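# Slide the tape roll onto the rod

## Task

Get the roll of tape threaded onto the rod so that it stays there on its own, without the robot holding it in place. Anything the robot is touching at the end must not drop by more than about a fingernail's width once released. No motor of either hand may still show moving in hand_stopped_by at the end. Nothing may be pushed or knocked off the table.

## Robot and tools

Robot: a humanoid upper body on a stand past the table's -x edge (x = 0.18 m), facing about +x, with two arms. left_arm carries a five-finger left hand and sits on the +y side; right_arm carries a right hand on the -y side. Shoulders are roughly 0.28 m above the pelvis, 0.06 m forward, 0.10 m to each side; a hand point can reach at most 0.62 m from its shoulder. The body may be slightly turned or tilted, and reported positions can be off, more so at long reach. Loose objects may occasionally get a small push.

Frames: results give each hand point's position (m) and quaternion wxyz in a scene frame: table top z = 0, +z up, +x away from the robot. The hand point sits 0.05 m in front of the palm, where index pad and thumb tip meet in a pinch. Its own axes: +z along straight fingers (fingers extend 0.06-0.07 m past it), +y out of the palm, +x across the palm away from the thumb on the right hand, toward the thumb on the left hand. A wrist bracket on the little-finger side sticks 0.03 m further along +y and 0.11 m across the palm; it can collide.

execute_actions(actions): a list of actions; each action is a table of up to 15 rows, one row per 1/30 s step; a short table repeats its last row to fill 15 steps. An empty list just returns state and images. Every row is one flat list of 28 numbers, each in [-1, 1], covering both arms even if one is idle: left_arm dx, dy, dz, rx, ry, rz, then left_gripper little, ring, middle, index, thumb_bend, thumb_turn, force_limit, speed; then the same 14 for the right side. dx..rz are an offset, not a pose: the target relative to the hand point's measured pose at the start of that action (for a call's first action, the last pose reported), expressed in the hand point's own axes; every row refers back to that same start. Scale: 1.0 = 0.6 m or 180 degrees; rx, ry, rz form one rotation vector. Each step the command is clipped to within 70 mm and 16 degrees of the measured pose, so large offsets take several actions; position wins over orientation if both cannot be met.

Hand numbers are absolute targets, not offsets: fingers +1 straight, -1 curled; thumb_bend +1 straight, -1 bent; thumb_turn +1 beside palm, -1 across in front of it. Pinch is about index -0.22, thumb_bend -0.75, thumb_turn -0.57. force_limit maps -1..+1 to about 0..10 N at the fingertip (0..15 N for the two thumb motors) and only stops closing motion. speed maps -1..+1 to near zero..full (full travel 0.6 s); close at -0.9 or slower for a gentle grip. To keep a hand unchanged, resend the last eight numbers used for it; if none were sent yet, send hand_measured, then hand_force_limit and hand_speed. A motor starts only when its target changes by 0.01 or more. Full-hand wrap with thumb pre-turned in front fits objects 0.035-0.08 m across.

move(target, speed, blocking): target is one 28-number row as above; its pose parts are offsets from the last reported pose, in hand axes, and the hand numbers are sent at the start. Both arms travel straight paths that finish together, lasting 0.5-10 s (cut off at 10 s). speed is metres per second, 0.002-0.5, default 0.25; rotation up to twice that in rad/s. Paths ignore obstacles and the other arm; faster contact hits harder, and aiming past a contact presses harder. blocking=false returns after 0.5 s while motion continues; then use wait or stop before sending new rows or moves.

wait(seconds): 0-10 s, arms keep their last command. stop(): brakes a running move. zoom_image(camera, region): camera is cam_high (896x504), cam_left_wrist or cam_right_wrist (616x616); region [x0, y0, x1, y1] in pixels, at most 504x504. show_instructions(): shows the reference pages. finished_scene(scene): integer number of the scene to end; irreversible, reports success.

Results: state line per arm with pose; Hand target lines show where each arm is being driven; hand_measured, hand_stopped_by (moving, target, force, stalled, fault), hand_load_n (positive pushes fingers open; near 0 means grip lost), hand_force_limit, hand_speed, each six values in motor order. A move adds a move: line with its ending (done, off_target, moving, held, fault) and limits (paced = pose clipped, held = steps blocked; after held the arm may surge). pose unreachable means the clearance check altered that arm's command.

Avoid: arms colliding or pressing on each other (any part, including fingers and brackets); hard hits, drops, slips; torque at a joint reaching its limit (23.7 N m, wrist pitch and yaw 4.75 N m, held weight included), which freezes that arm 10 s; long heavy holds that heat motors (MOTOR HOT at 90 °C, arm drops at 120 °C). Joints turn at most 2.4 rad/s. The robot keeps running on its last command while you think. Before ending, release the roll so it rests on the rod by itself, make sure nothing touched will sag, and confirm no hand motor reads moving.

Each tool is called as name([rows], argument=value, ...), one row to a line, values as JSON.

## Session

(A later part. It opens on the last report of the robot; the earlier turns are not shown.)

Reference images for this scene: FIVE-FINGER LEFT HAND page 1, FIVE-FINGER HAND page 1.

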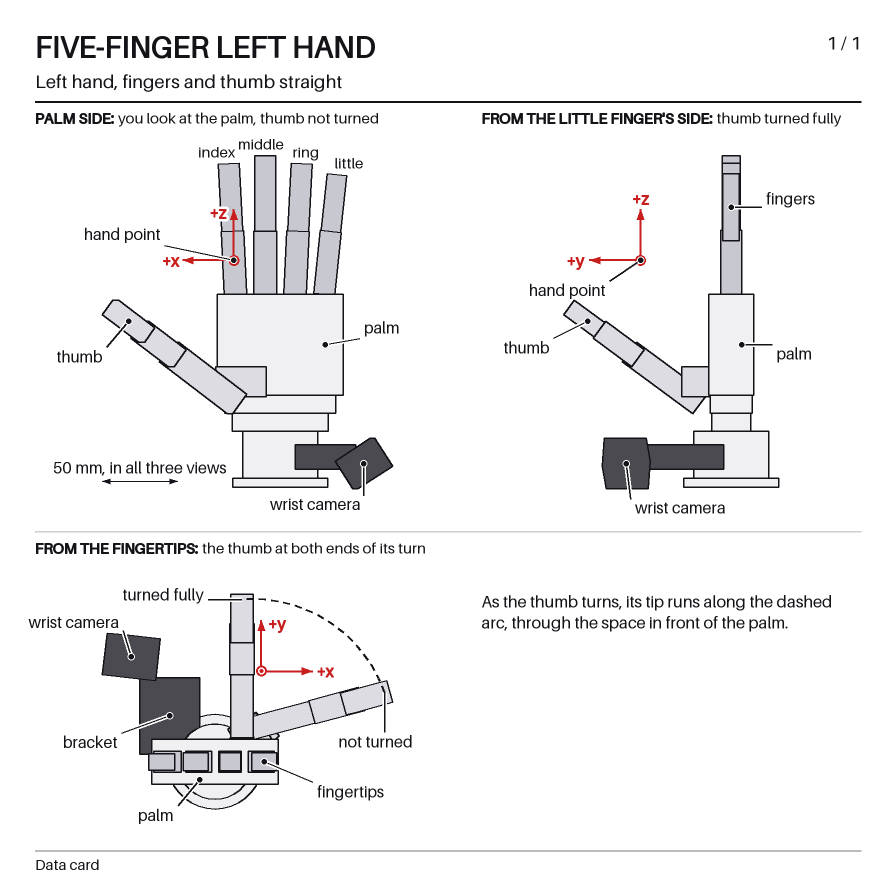

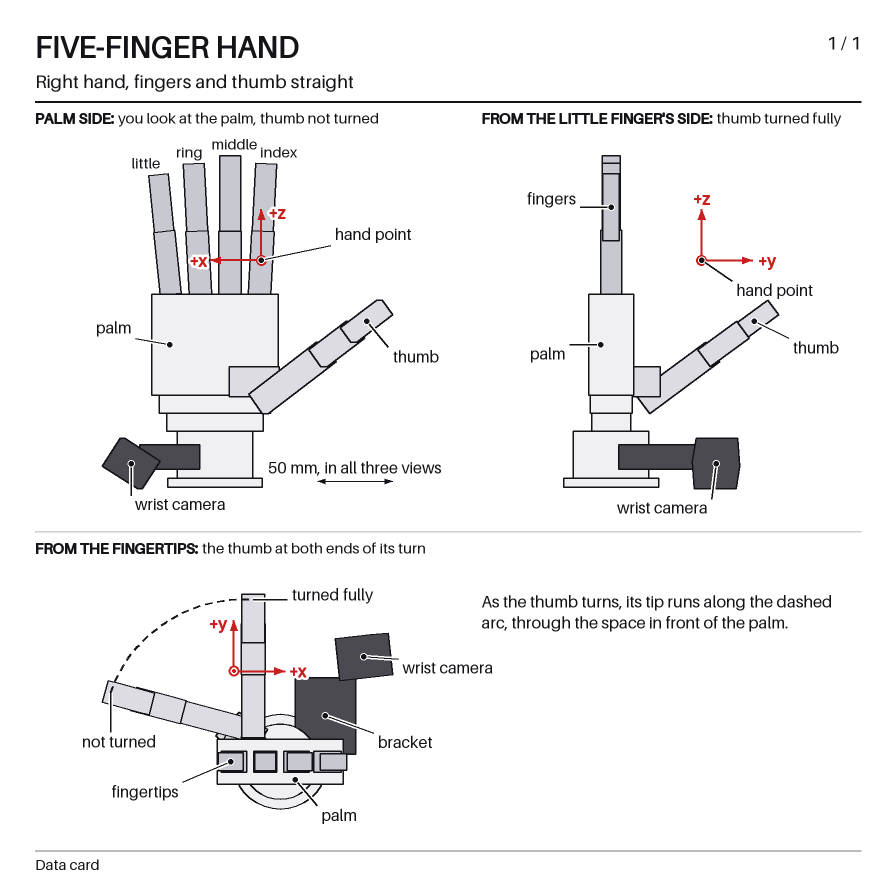

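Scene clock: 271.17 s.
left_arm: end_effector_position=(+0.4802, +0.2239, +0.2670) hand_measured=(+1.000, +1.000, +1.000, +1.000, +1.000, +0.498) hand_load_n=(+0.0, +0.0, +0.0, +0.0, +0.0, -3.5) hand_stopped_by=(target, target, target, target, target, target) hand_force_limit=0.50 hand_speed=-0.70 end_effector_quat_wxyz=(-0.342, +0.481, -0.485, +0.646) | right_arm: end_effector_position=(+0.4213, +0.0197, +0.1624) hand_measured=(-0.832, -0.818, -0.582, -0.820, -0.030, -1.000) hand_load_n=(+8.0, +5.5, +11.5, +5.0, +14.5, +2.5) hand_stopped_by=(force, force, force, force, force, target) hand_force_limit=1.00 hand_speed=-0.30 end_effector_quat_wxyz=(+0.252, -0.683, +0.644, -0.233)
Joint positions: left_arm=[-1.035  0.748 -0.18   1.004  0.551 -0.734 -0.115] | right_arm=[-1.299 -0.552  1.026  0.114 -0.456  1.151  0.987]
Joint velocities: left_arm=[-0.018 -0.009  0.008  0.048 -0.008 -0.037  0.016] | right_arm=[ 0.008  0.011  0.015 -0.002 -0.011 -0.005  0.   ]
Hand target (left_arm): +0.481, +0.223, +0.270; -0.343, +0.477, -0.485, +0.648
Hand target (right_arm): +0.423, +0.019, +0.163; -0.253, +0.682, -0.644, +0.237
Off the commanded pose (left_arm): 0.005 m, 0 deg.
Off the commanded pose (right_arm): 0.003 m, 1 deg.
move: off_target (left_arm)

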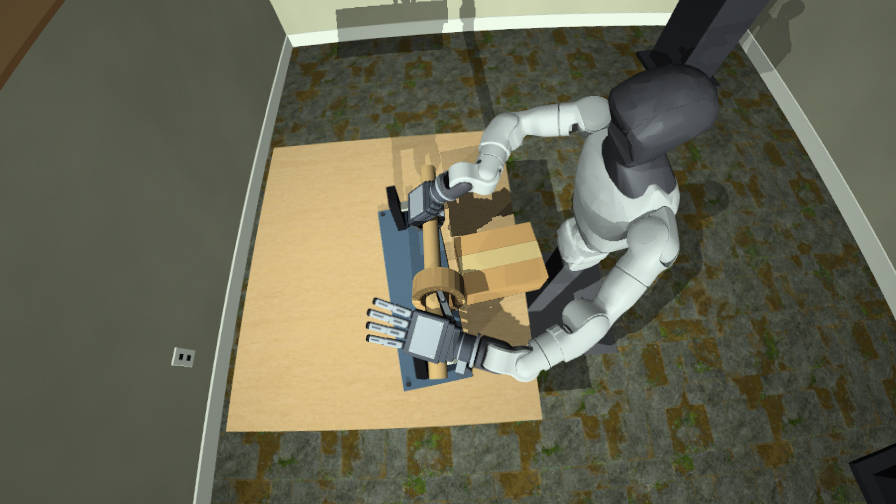

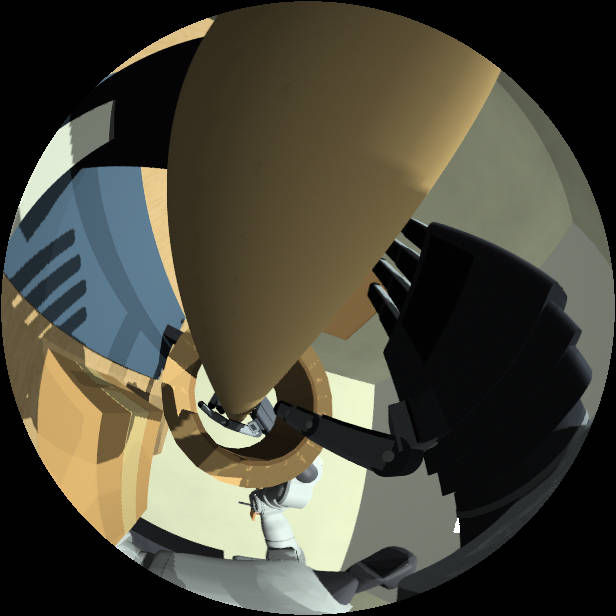

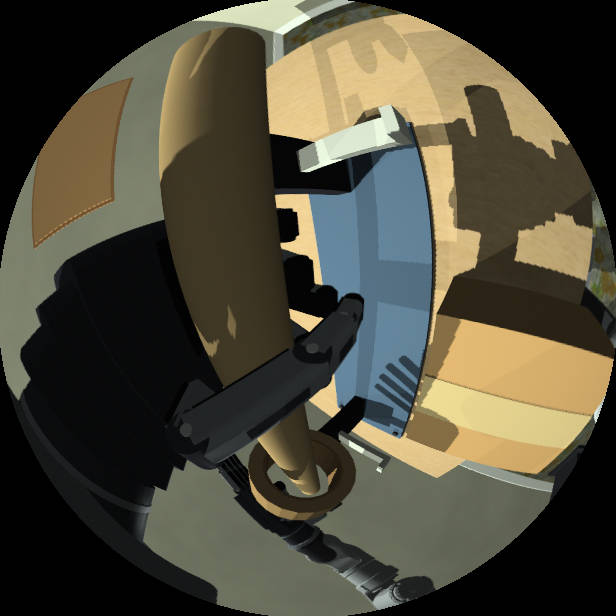

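move(target=[0.0,0.1,-0.025,0,0,0,1,1,1,1,1,0.5,0.5,-0.7,0,0.045,0.07,0,0,0,-0.9,-0.9,-0.9,-0.9,-0.6,-1,1,-0.3], speed=0.025)

zoom_image(camera="cam_high", region=[370,150,620,400])

Scene clock: 279.23 s.
left_arm: end_effector_position=(+0.4634, +0.2238, +0.2038) hand_measured=(+1.000, +1.000, +1.000, +1.000, +0.998, +0.498) hand_load_n=(+0.0, +0.0, +0.0, +0.0, -2.0, -6.0) hand_stopped_by=(target, target, target, target, target, target) hand_force_limit=0.50 hand_speed=-0.70 end_effector_quat_wxyz=(-0.353, +0.491, -0.484, +0.632) | right_arm: end_effector_position=(+0.4217, +0.0269, +0.1100) hand_measured=(-0.832, -0.818, -0.582, -0.820, -0.030, -1.000) hand_load_n=(+8.5, +6.0, +11.0, +4.0, +15.0, +2.0) hand_stopped_by=(force, force, force, force, force, target) hand_force_limit=1.00 hand_speed=-0.30 end_effector_quat_wxyz=(+0.252, -0.692, +0.641, -0.217)
Joint positions: left_arm=[-0.879  0.708 -0.224  1.004  0.665 -0.736  0.118] | right_arm=[-1.165 -0.433  0.97   0.308 -0.45   0.983  0.813]
Joint velocities: left_arm=[ 0.003 -0.005 -0.012  0.    -0.02  -0.005  0.009] | right_arm=[-0.002  0.006 -0.015  0.005 -0.002 -0.002  0.   ]
Hand target (left_arm): +0.462, +0.215, +0.208; -0.346, +0.481, -0.486, +0.643
Hand target (right_arm): +0.430, +0.020, +0.114; -0.255, +0.680, -0.648, +0.230
Off the commanded pose (left_arm): 0.014 m, 2 deg.
Off the commanded pose (right_arm): 0.009 m, 2 deg.
move: off_target (left_arm, right_arm)

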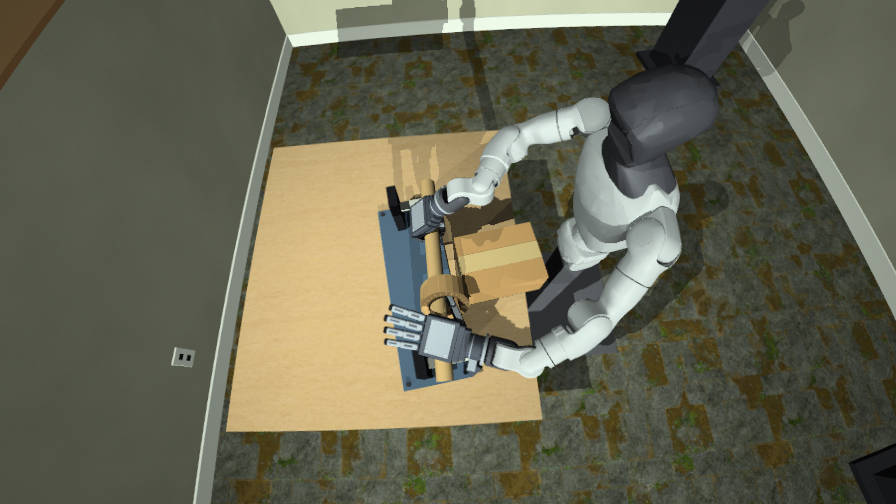

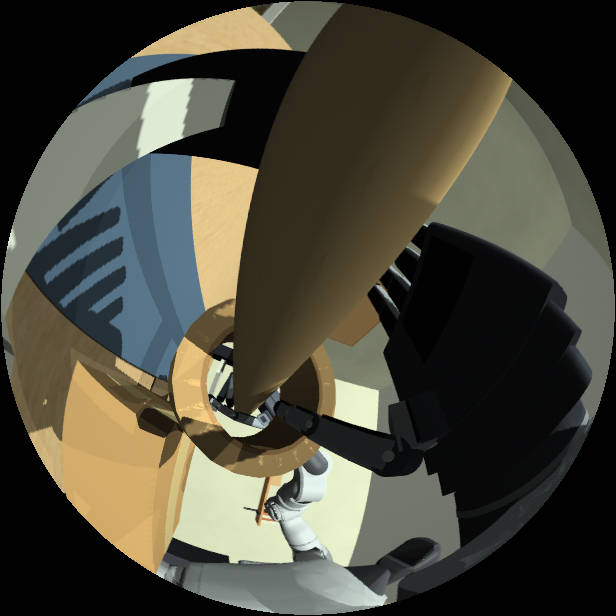

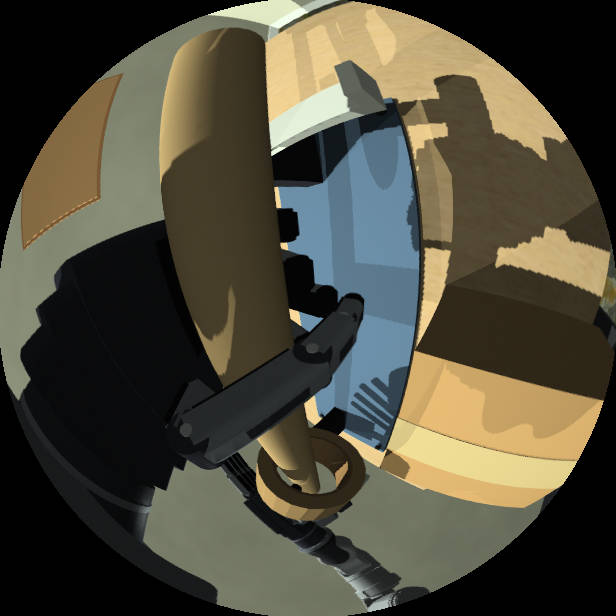

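Region (370, 150, 620, 400) of cam_high's 896x504 image, scaled by 2.016, with more detail than that image has.

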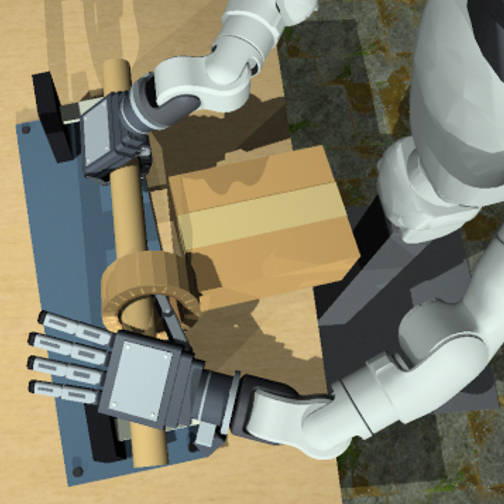

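execute_actions(actions=[])

move(target=[0,0.04,0,0,0,0,1,1,1,1,1,0.5,0.5,-0.7,0,0.015,0.04,0,0,0,-0.9,-0.9,-0.9,-0.9,-0.6,-1,1,-0.3], speed=0.02)

zoom_image(camera="cam_high", region=[370,150,620,400])

Scene clock: 297.77 s.
left_arm: end_effector_position=(+0.4634, +0.2237, +0.2039) hand_measured=(+1.000, +1.000, +1.000, +1.000, +0.998, +0.498) hand_load_n=(+0.0, +0.0, +0.0, +0.0, -2.0, -6.0) hand_stopped_by=(target, target, target, target, target, target) hand_force_limit=0.50 hand_speed=-0.70 end_effector_quat_wxyz=(-0.353, +0.491, -0.484, +0.632) | right_arm: end_effector_position=(+0.4218, +0.0269, +0.1100) hand_measured=(-0.832, -0.818, -0.582, -0.820, -0.030, -1.000) hand_load_n=(+8.5, +6.0, +11.0, +4.0, +15.0, +2.0) hand_stopped_by=(force, force, force, force, force, target) hand_force_limit=1.00 hand_speed=-0.30 end_effector_quat_wxyz=(+0.252, -0.692, +0.641, -0.217)
Joint positions: left_arm=[-0.879  0.708 -0.224  1.004  0.665 -0.736  0.118] | right_arm=[-1.165 -0.433  0.97   0.308 -0.45   0.983  0.813]
Joint velocities: left_arm=[ 0.006  0.009 -0.011  0.008  0.011  0.     0.   ] | right_arm=[-0.015  0.008 -0.015  0.006  0.     0.     0.   ]
Hand target (left_arm): +0.462, +0.215, +0.208; -0.346, +0.481, -0.486, +0.643
Hand target (right_arm): +0.430, +0.020, +0.114; -0.255, +0.680, -0.648, +0.230
Off the commanded pose (left_arm): 0.014 m, 2 deg.
Off the commanded pose (right_arm): 0.009 m, 2 deg.

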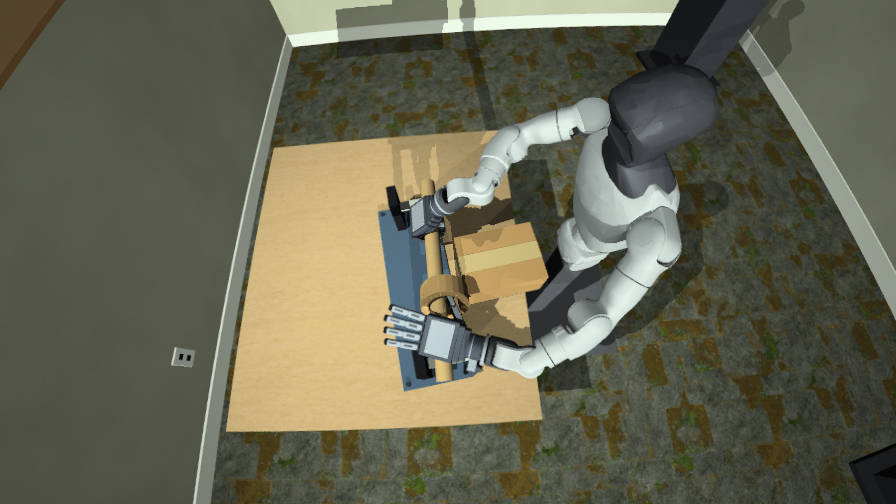

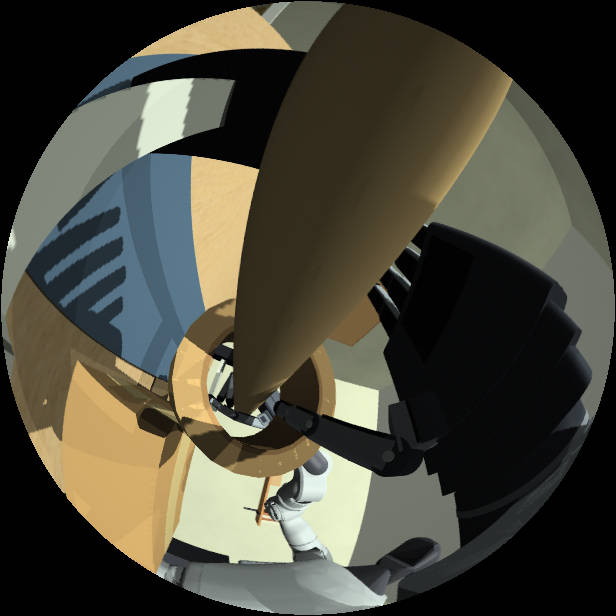

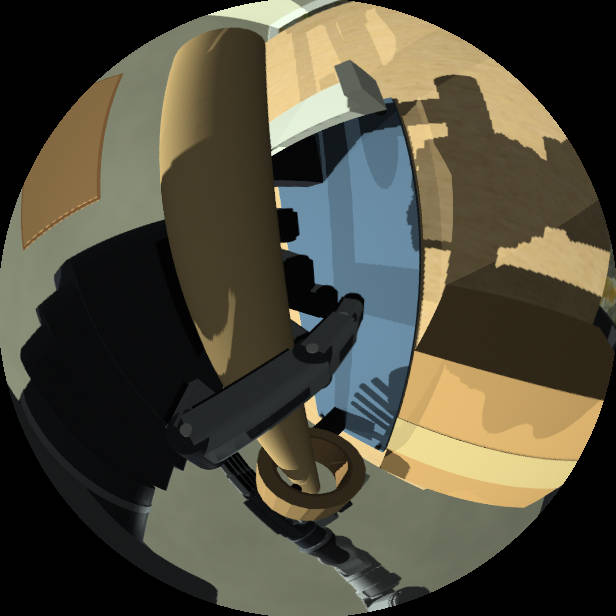

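Scene clock: 299.30 s.
left_arm: end_effector_position=(+0.4620, +0.2268, +0.1753) hand_measured=(+1.000, +1.000, +1.000, +1.000, +0.998, +0.498) hand_load_n=(+0.0, +0.0, +0.0, +0.0, -1.5, -5.5) hand_stopped_by=(target, target, target, target, target, target) hand_force_limit=0.50 hand_speed=-0.70 end_effector_quat_wxyz=(-0.362, +0.501, -0.483, +0.620) | right_arm: end_effector_position=(+0.4228, +0.0332, +0.0821) hand_measured=(-0.832, -0.818, -0.582, -0.820, -0.030, -1.000) hand_load_n=(+8.5, +6.0, +11.5, +4.0, +15.0, +2.0) hand_stopped_by=(force, force, force, force, force, target) hand_force_limit=1.00 hand_speed=-0.30 end_effector_quat_wxyz=(-0.250, +0.701, -0.636, +0.204)
Joint positions: left_arm=[-0.913  0.669 -0.292  1.18   0.752 -0.77   0.287] | right_arm=[-1.133 -0.349  0.941  0.497 -0.434  0.836  0.721]
Joint velocities: left_arm=[-0.054 -0.005 -0.006  0.043  0.012 -0.02   0.029] | right_arm=[-0.015  0.005 -0.006 -0.003 -0.012 -0.004 -0.001]
Hand target (left_arm): +0.462, +0.218, +0.180; -0.354, +0.491, -0.485, +0.631
Hand target (right_arm): +0.431, +0.028, +0.086; -0.254, +0.690, -0.642, +0.216
Off the commanded pose (left_arm): 0.011 m, 2 deg.
Off the commanded pose (right_arm): 0.009 m, 2 deg.
move: off_target (left_arm, right_arm)

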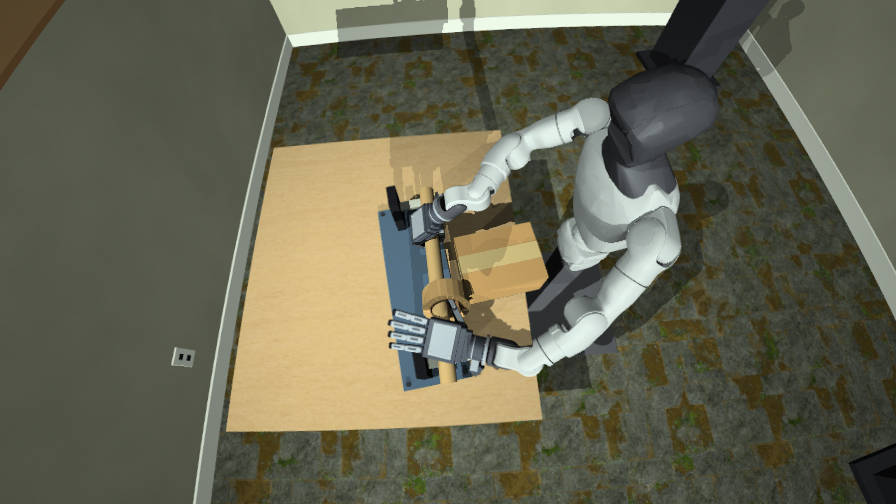

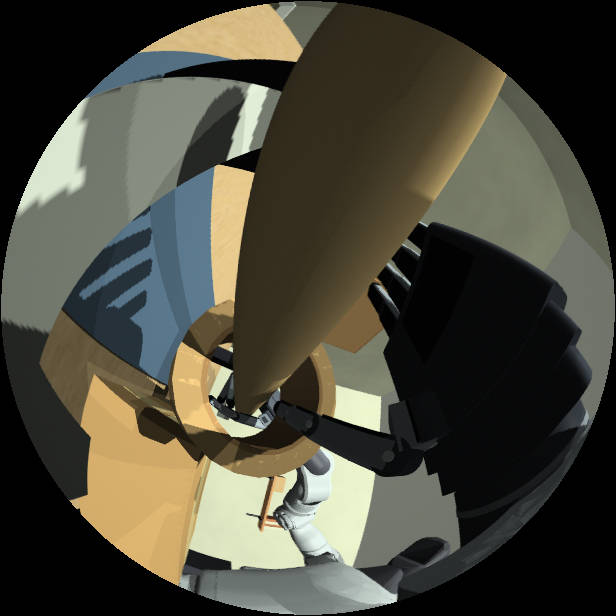

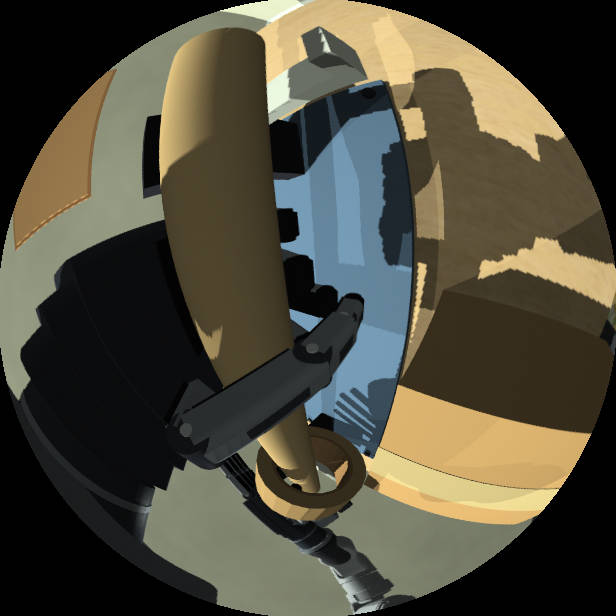

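Region (370, 150, 620, 400) of cam_high's 896x504 image, scaled by 2.016, with more detail than that image has.

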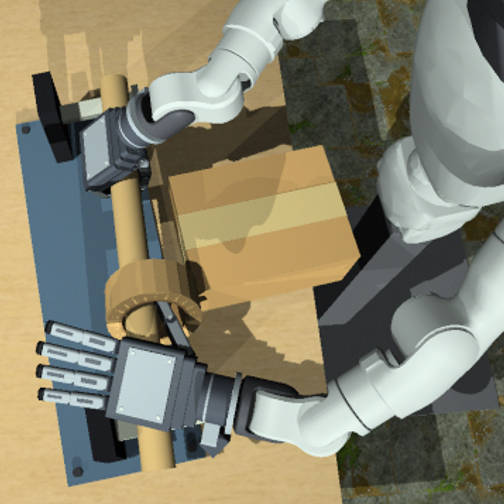

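move(target=[0,0.02,0.015,0,0,0,1,1,1,1,1,0.5,0.5,-0.7,0,0.005,0.022,0,0,0,-0.9,-0.9,-0.9,-0.9,-0.6,-1,1,-0.3], speed=0.02)

move(target=[0,0.01,0,0,0,0,1,1,1,1,1,0.5,0.5,-0.7,0,0,0,0,0,0,0,0.1,0.2,0.2,0.9,-1,1,-0.6], speed=0.02)

Scene clock: 303.63 s.
left_arm: end_effector_position=(+0.4692, +0.2271, +0.1622) hand_measured=(+1.000, +1.000, +1.000, +1.000, +1.000, +0.498) hand_load_n=(+0.0, +0.0, +0.0, +0.0, +0.0, -2.5) hand_stopped_by=(target, target, target, target, target, target) hand_force_limit=0.50 hand_speed=-0.70 end_effector_quat_wxyz=(-0.375, +0.510, -0.479, +0.608) | right_arm: end_effector_position=(+0.4261, +0.0357, +0.0686) hand_measured=(-0.832, -0.818, -0.582, -0.820, -0.030, -1.000) hand_load_n=(+8.0, +5.5, +11.5, +4.5, +14.5, +2.5) hand_stopped_by=(force, force, force, force, force, target) hand_force_limit=1.00 hand_speed=-0.30 end_effector_quat_wxyz=(-0.250, +0.703, -0.635, +0.199)
Joint positions: left_arm=[-1.018  0.611 -0.356  1.409  0.833 -0.791  0.431] | right_arm=[-1.133 -0.295  0.92   0.638 -0.429  0.741  0.669]
Joint velocities: left_arm=[-0.017 -0.008 -0.028  0.063  0.034 -0.021  0.037] | right_arm=[ 0.002  0.008 -0.005  0.014 -0.003 -0.009  0.   ]
Hand target (left_arm): +0.469, +0.220, +0.163; -0.369, +0.506, -0.482, +0.613
Hand target (right_arm): +0.429, +0.034, +0.070; -0.251, +0.700, -0.637, +0.203
Off the commanded pose (left_arm): 0.006 m, 2 deg.
Off the commanded pose (right_arm): 0.003 m, 1 deg.
move: off_target (left_arm)

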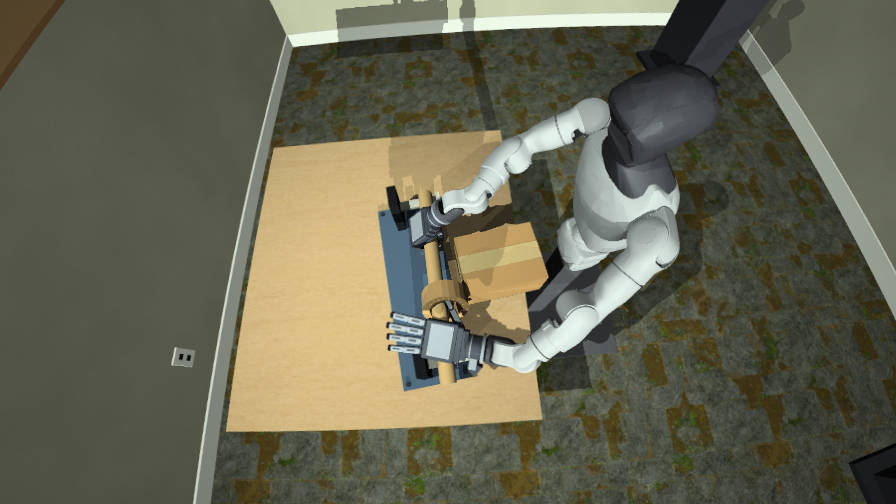

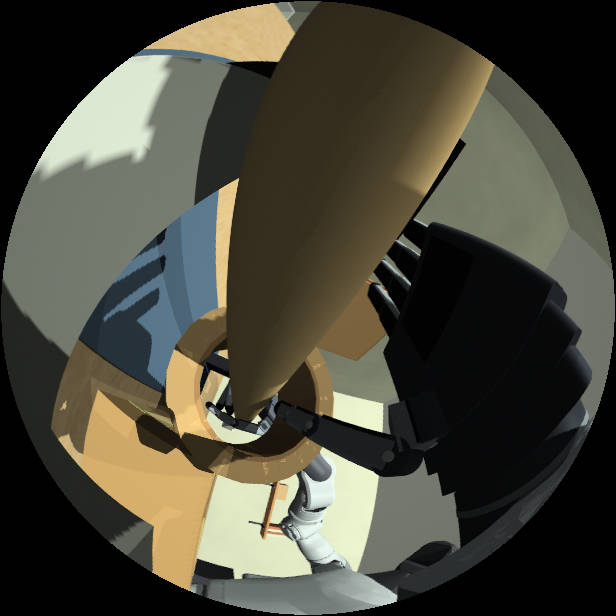

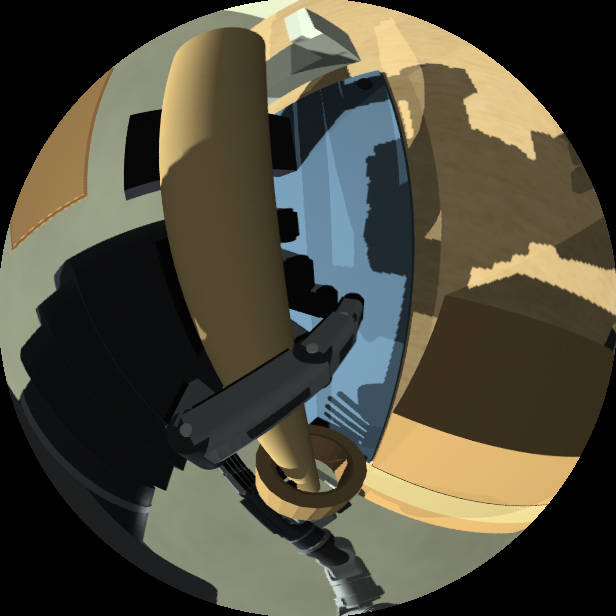

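Scene clock: 306.13 s.
left_arm: end_effector_position=(+0.4693, +0.2282, +0.1588) hand_measured=(+1.000, +1.000, +1.000, +1.000, +1.000, +0.498) hand_load_n=(+0.0, +0.0, +0.0, +0.0, +0.0, -2.5) hand_stopped_by=(target, target, target, target, target, target) hand_force_limit=0.50 hand_speed=-0.70 end_effector_quat_wxyz=(-0.380, +0.512, -0.476, +0.606) | right_arm: end_effector_position=(+0.4263, +0.0368, +0.0694) hand_measured=(+0.000, +0.100, +0.200, +0.200, +0.900, -1.000) hand_load_n=(+0.0, +0.0, +0.0, +0.0, +0.0, +0.0) hand_stopped_by=(target, target, target, target, target, target) hand_force_limit=1.00 hand_speed=-0.60 end_effector_quat_wxyz=(-0.251, +0.704, -0.634, +0.198)
Joint positions: left_arm=[-1.015  0.602 -0.363  1.42   0.838 -0.778  0.455] | right_arm=[-1.135 -0.294  0.919  0.637 -0.428  0.74   0.669]
Joint velocities: left_arm=[-0.003 -0.005  0.006  0.006  0.     0.     0.   ] | right_arm=[ 0.018  0.     0.    -0.008 -0.005  0.     0.   ]
Hand target (left_arm): +0.468, +0.226, +0.156; -0.377, +0.512, -0.479, +0.606
Hand target (right_arm): +0.426, +0.036, +0.069; -0.250, +0.703, -0.635, +0.199
Off the commanded pose (left_arm): 0.004 m, 1 deg.
Off the commanded pose (right_arm): 0.001 m, 0 deg.
move: off_target (left_arm)

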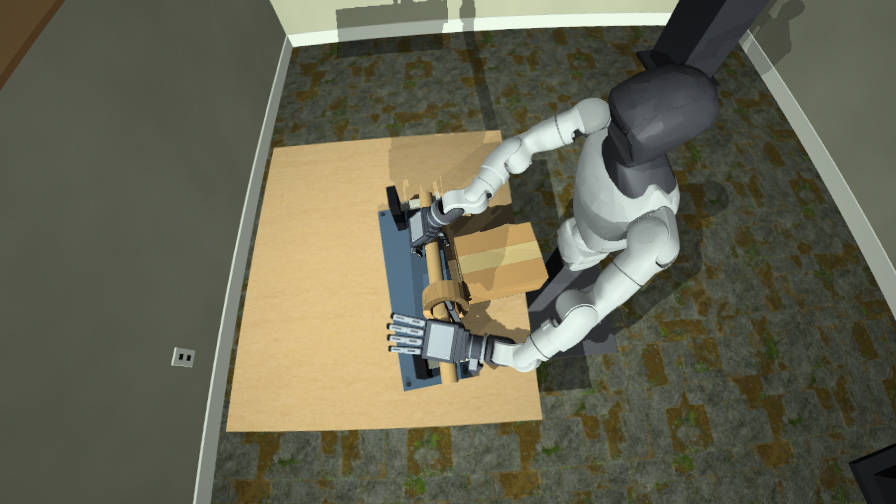

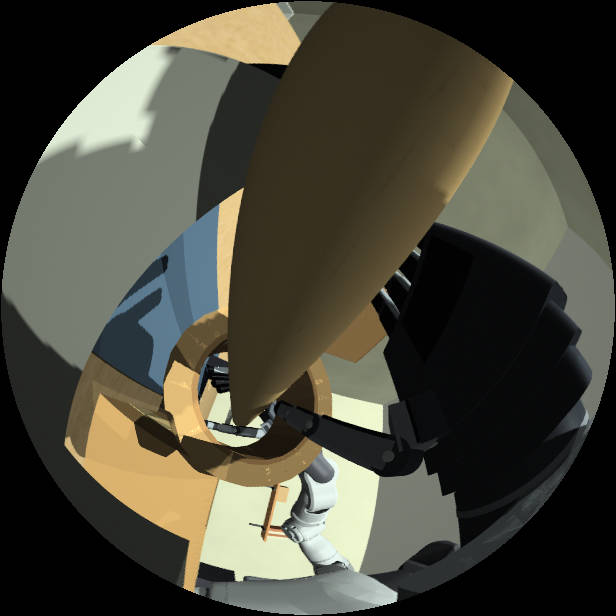

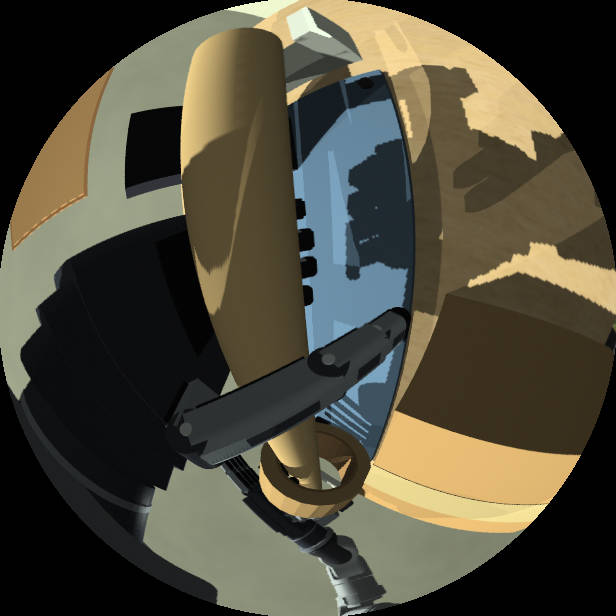

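move(target=[-0.028,-0.04,0,0,0,0.03,1,1,1,1,1,0.4,0.5,-0.7,0,0,0,0,0,0,1,1,1,1,1,-1,1,-0.3], speed=0.03)

move(target=[-0.01,-0.12,0,0,0,0,1,1,1,1,1,0.4,0.5,-0.7,0,-0.12,-0.08,0,0,0,1,1,1,1,1,-1,1,-0.3], speed=0.05)

Scene clock: 311.83 s.
left_arm: end_effector_position=(+0.4747, +0.2482, +0.1784) hand_measured=(+1.000, +1.000, +1.000, +1.000, +1.000, +0.400) hand_load_n=(+0.0, +0.0, +0.0, +0.0, +0.0, -2.5) hand_stopped_by=(target, target, target, target, target, target) hand_force_limit=0.50 hand_speed=-0.70 end_effector_quat_wxyz=(+0.407, -0.489, +0.496, -0.591) | right_arm: end_effector_position=(+0.4262, +0.0367, +0.0693) hand_measured=(+1.000, +1.000, +1.000, +1.000, +1.000, -1.000) hand_load_n=(+0.0, +0.0, +0.0, +0.0, +0.0, +0.0) hand_stopped_by=(target, target, target, target, target, target) hand_force_limit=1.00 hand_speed=-0.30 end_effector_quat_wxyz=(-0.251, +0.704, -0.635, +0.198)
Joint positions: left_arm=[-1.068  0.667 -0.399  1.416  0.854 -0.781  0.443] | right_arm=[-1.135 -0.294  0.919  0.637 -0.428  0.74   0.67 ]
Joint velocities: left_arm=[-0.011 -0.006 -0.012  0.011  0.014  0.     0.   ] | right_arm=[-0.031  0.     0.006 -0.003  0.002  0.     0.   ]
Hand target (left_arm): +0.475, +0.248, +0.179; -0.408, +0.487, -0.499, +0.590
Hand target (right_arm): +0.426, +0.037, +0.069; -0.251, +0.704, -0.634, +0.198
Off the commanded pose (left_arm): 0.003 m, 0 deg.
Off the commanded pose (right_arm): 0.000 m, 0 deg.
move: done

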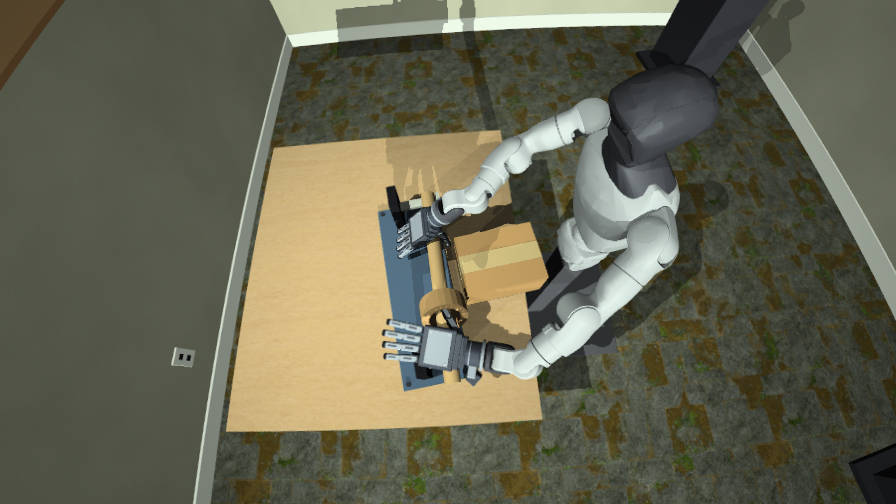

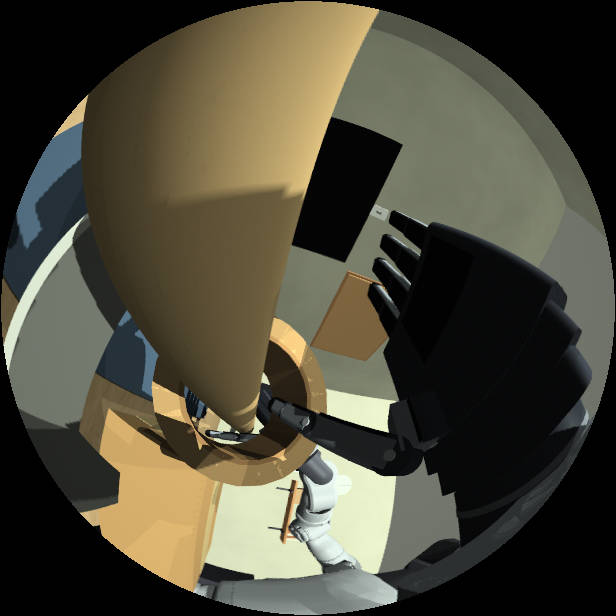

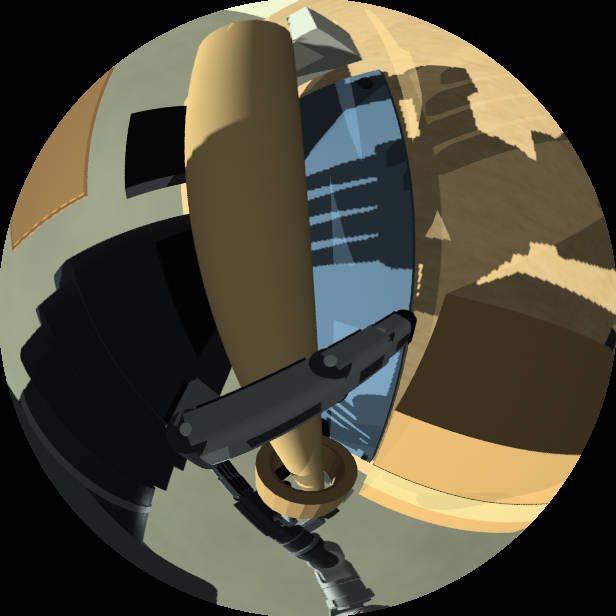

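Scene clock: 314.10 s.
left_arm: end_effector_position=(+0.4768, +0.2653, +0.2416) hand_measured=(+1.000, +1.000, +1.000, +1.000, +1.000, +0.400) hand_load_n=(+0.0, +0.0, +0.0, +0.0, +0.5, -4.0) hand_stopped_by=(target, target, target, target, target, target) hand_force_limit=0.50 hand_speed=-0.70 end_effector_quat_wxyz=(+0.400, -0.494, +0.503, -0.585) | right_arm: end_effector_position=(+0.4503, +0.0393, +0.1511) hand_measured=(+1.000, +1.000, +1.000, +1.000, +1.000, -1.000) hand_load_n=(+0.0, +0.0, +0.0, +0.0, +0.0, +0.0) hand_stopped_by=(target, target, target, target, target, target) hand_force_limit=1.00 hand_speed=-0.30 end_effector_quat_wxyz=(-0.249, +0.710, -0.627, +0.203)
Joint positions: left_arm=[-0.972  0.809 -0.193  0.958  0.654 -0.65  -0.046] | right_arm=[-1.371 -0.379  0.919  0.619 -0.428  0.749  0.922]
Joint velocities: left_arm=[ 0.     0.006  0.021 -0.017 -0.002  0.007  0.   ] | right_arm=[-0.009 -0.003  0.    -0.003  0.014  0.     0.   ]
Hand target (left_arm): +0.479, +0.265, +0.251; -0.404, +0.490, -0.495, +0.593
Hand target (right_arm): +0.450, +0.039, +0.151; -0.248, +0.710, -0.628, +0.201
Off the commanded pose (left_arm): 0.007 m, 1 deg.
Off the commanded pose (right_arm): 0.005 m, 1 deg.
move: off_target (left_arm, right_arm)

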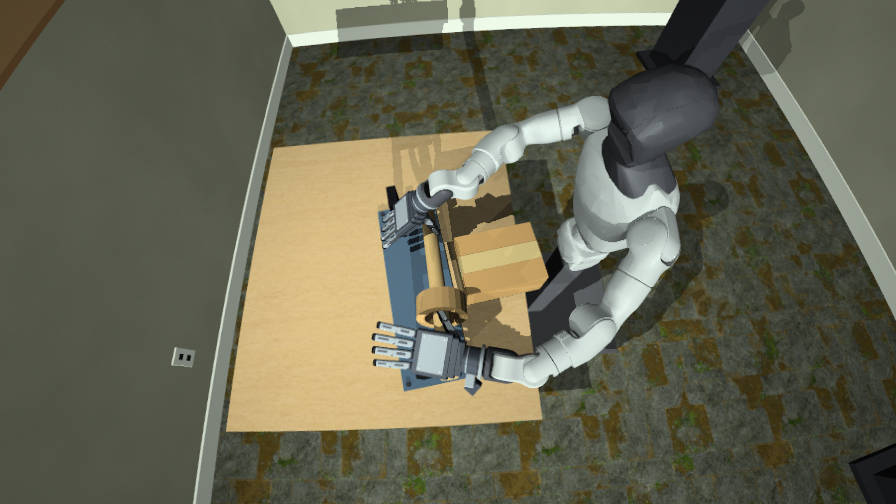

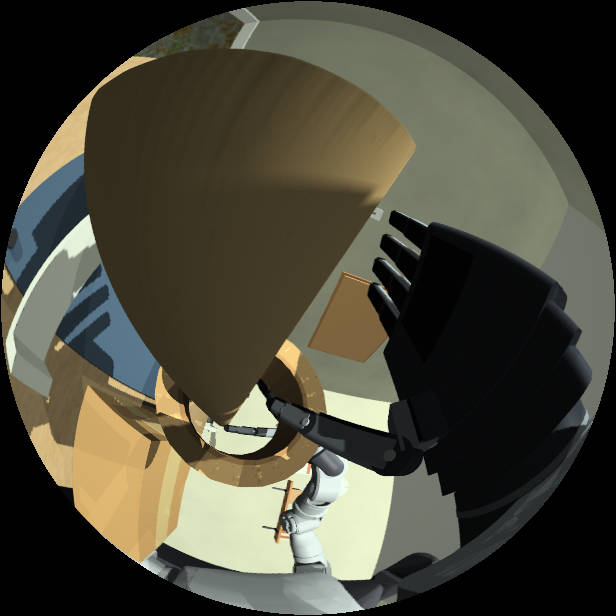

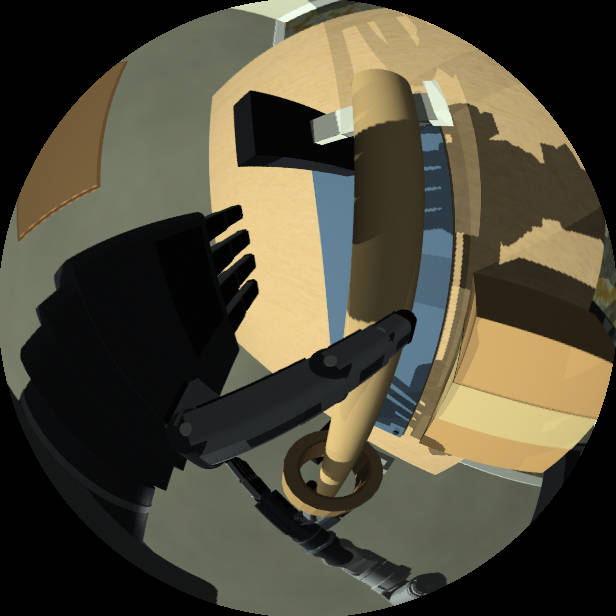

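move(target=[-0.03,0.12,0,0,0,0,1,1,1,1,1,0.4,0.5,-0.7,0,0,0,0,0,0,1,1,1,1,1,-1,1,-0.3], speed=0.03)

zoom_image(camera="cam_high", region=[370,200,570,400])

Scene clock: 321.57 s.
left_arm: end_effector_position=(+0.4775, +0.2728, +0.1726) hand_measured=(+1.000, +1.000, +1.000, +1.000, +1.000, +0.400) hand_load_n=(+0.0, +0.0, +0.0, +0.0, +0.0, -1.5) hand_stopped_by=(target, target, target, target, target, target) hand_force_limit=0.50 hand_speed=-0.70 end_effector_quat_wxyz=(+0.433, -0.508, +0.491, -0.559) | right_arm: end_effector_position=(+0.4503, +0.0392, +0.1511) hand_measured=(+1.000, +1.000, +1.000, +1.000, +1.000, -1.000) hand_load_n=(+0.0, +0.0, +0.0, +0.0, +0.0, +0.0) hand_stopped_by=(target, target, target, target, target, target) hand_force_limit=1.00 hand_speed=-0.30 end_effector_quat_wxyz=(-0.249, +0.710, -0.627, +0.203)
Joint positions: left_arm=[-1.068  0.674 -0.328  1.427  0.915 -0.713  0.422] | right_arm=[-1.371 -0.379  0.919  0.619 -0.428  0.749  0.922]
Joint velocities: left_arm=[ 0.017  0.005 -0.006 -0.003  0.     0.     0.002] | right_arm=[-0.008  0.002 -0.014  0.005 -0.011  0.     0.   ]
Hand target (left_arm): +0.475, +0.272, +0.165; -0.430, +0.511, -0.498, +0.553
Hand target (right_arm): +0.450, +0.039, +0.151; -0.249, +0.710, -0.627, +0.203
Off the commanded pose (left_arm): 0.006 m, 5 deg.
Off the commanded pose (right_arm): 0.000 m, 0 deg.
move: off_target (left_arm)

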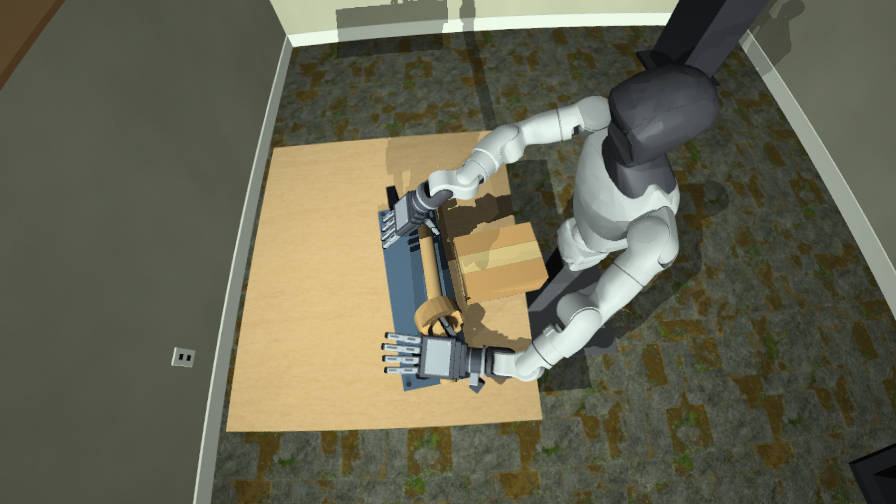

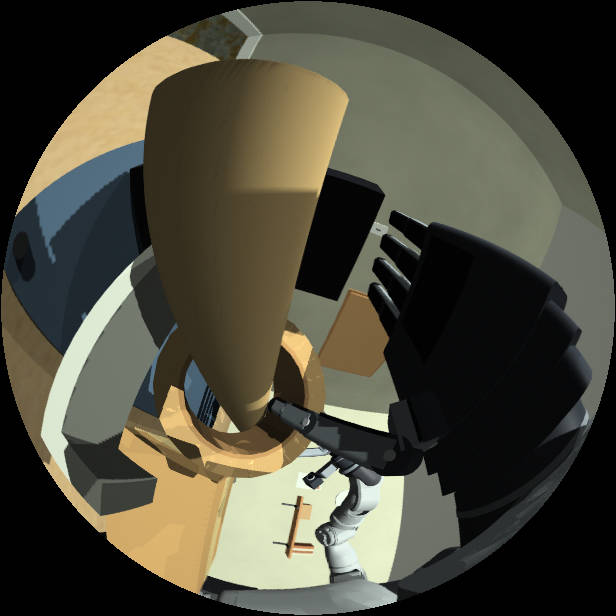

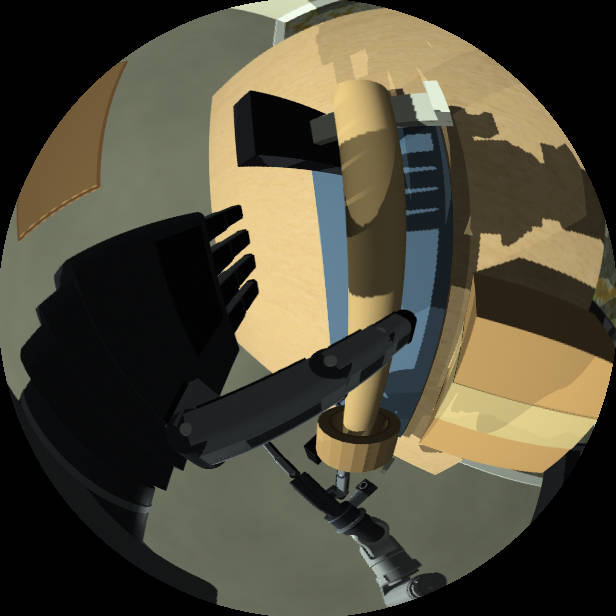

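Region (370, 200, 570, 400) of cam_high's 896x504 image, scaled by 2.520, with more detail than that image has.

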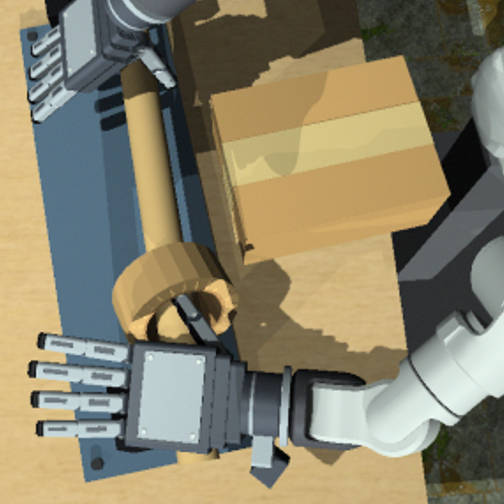

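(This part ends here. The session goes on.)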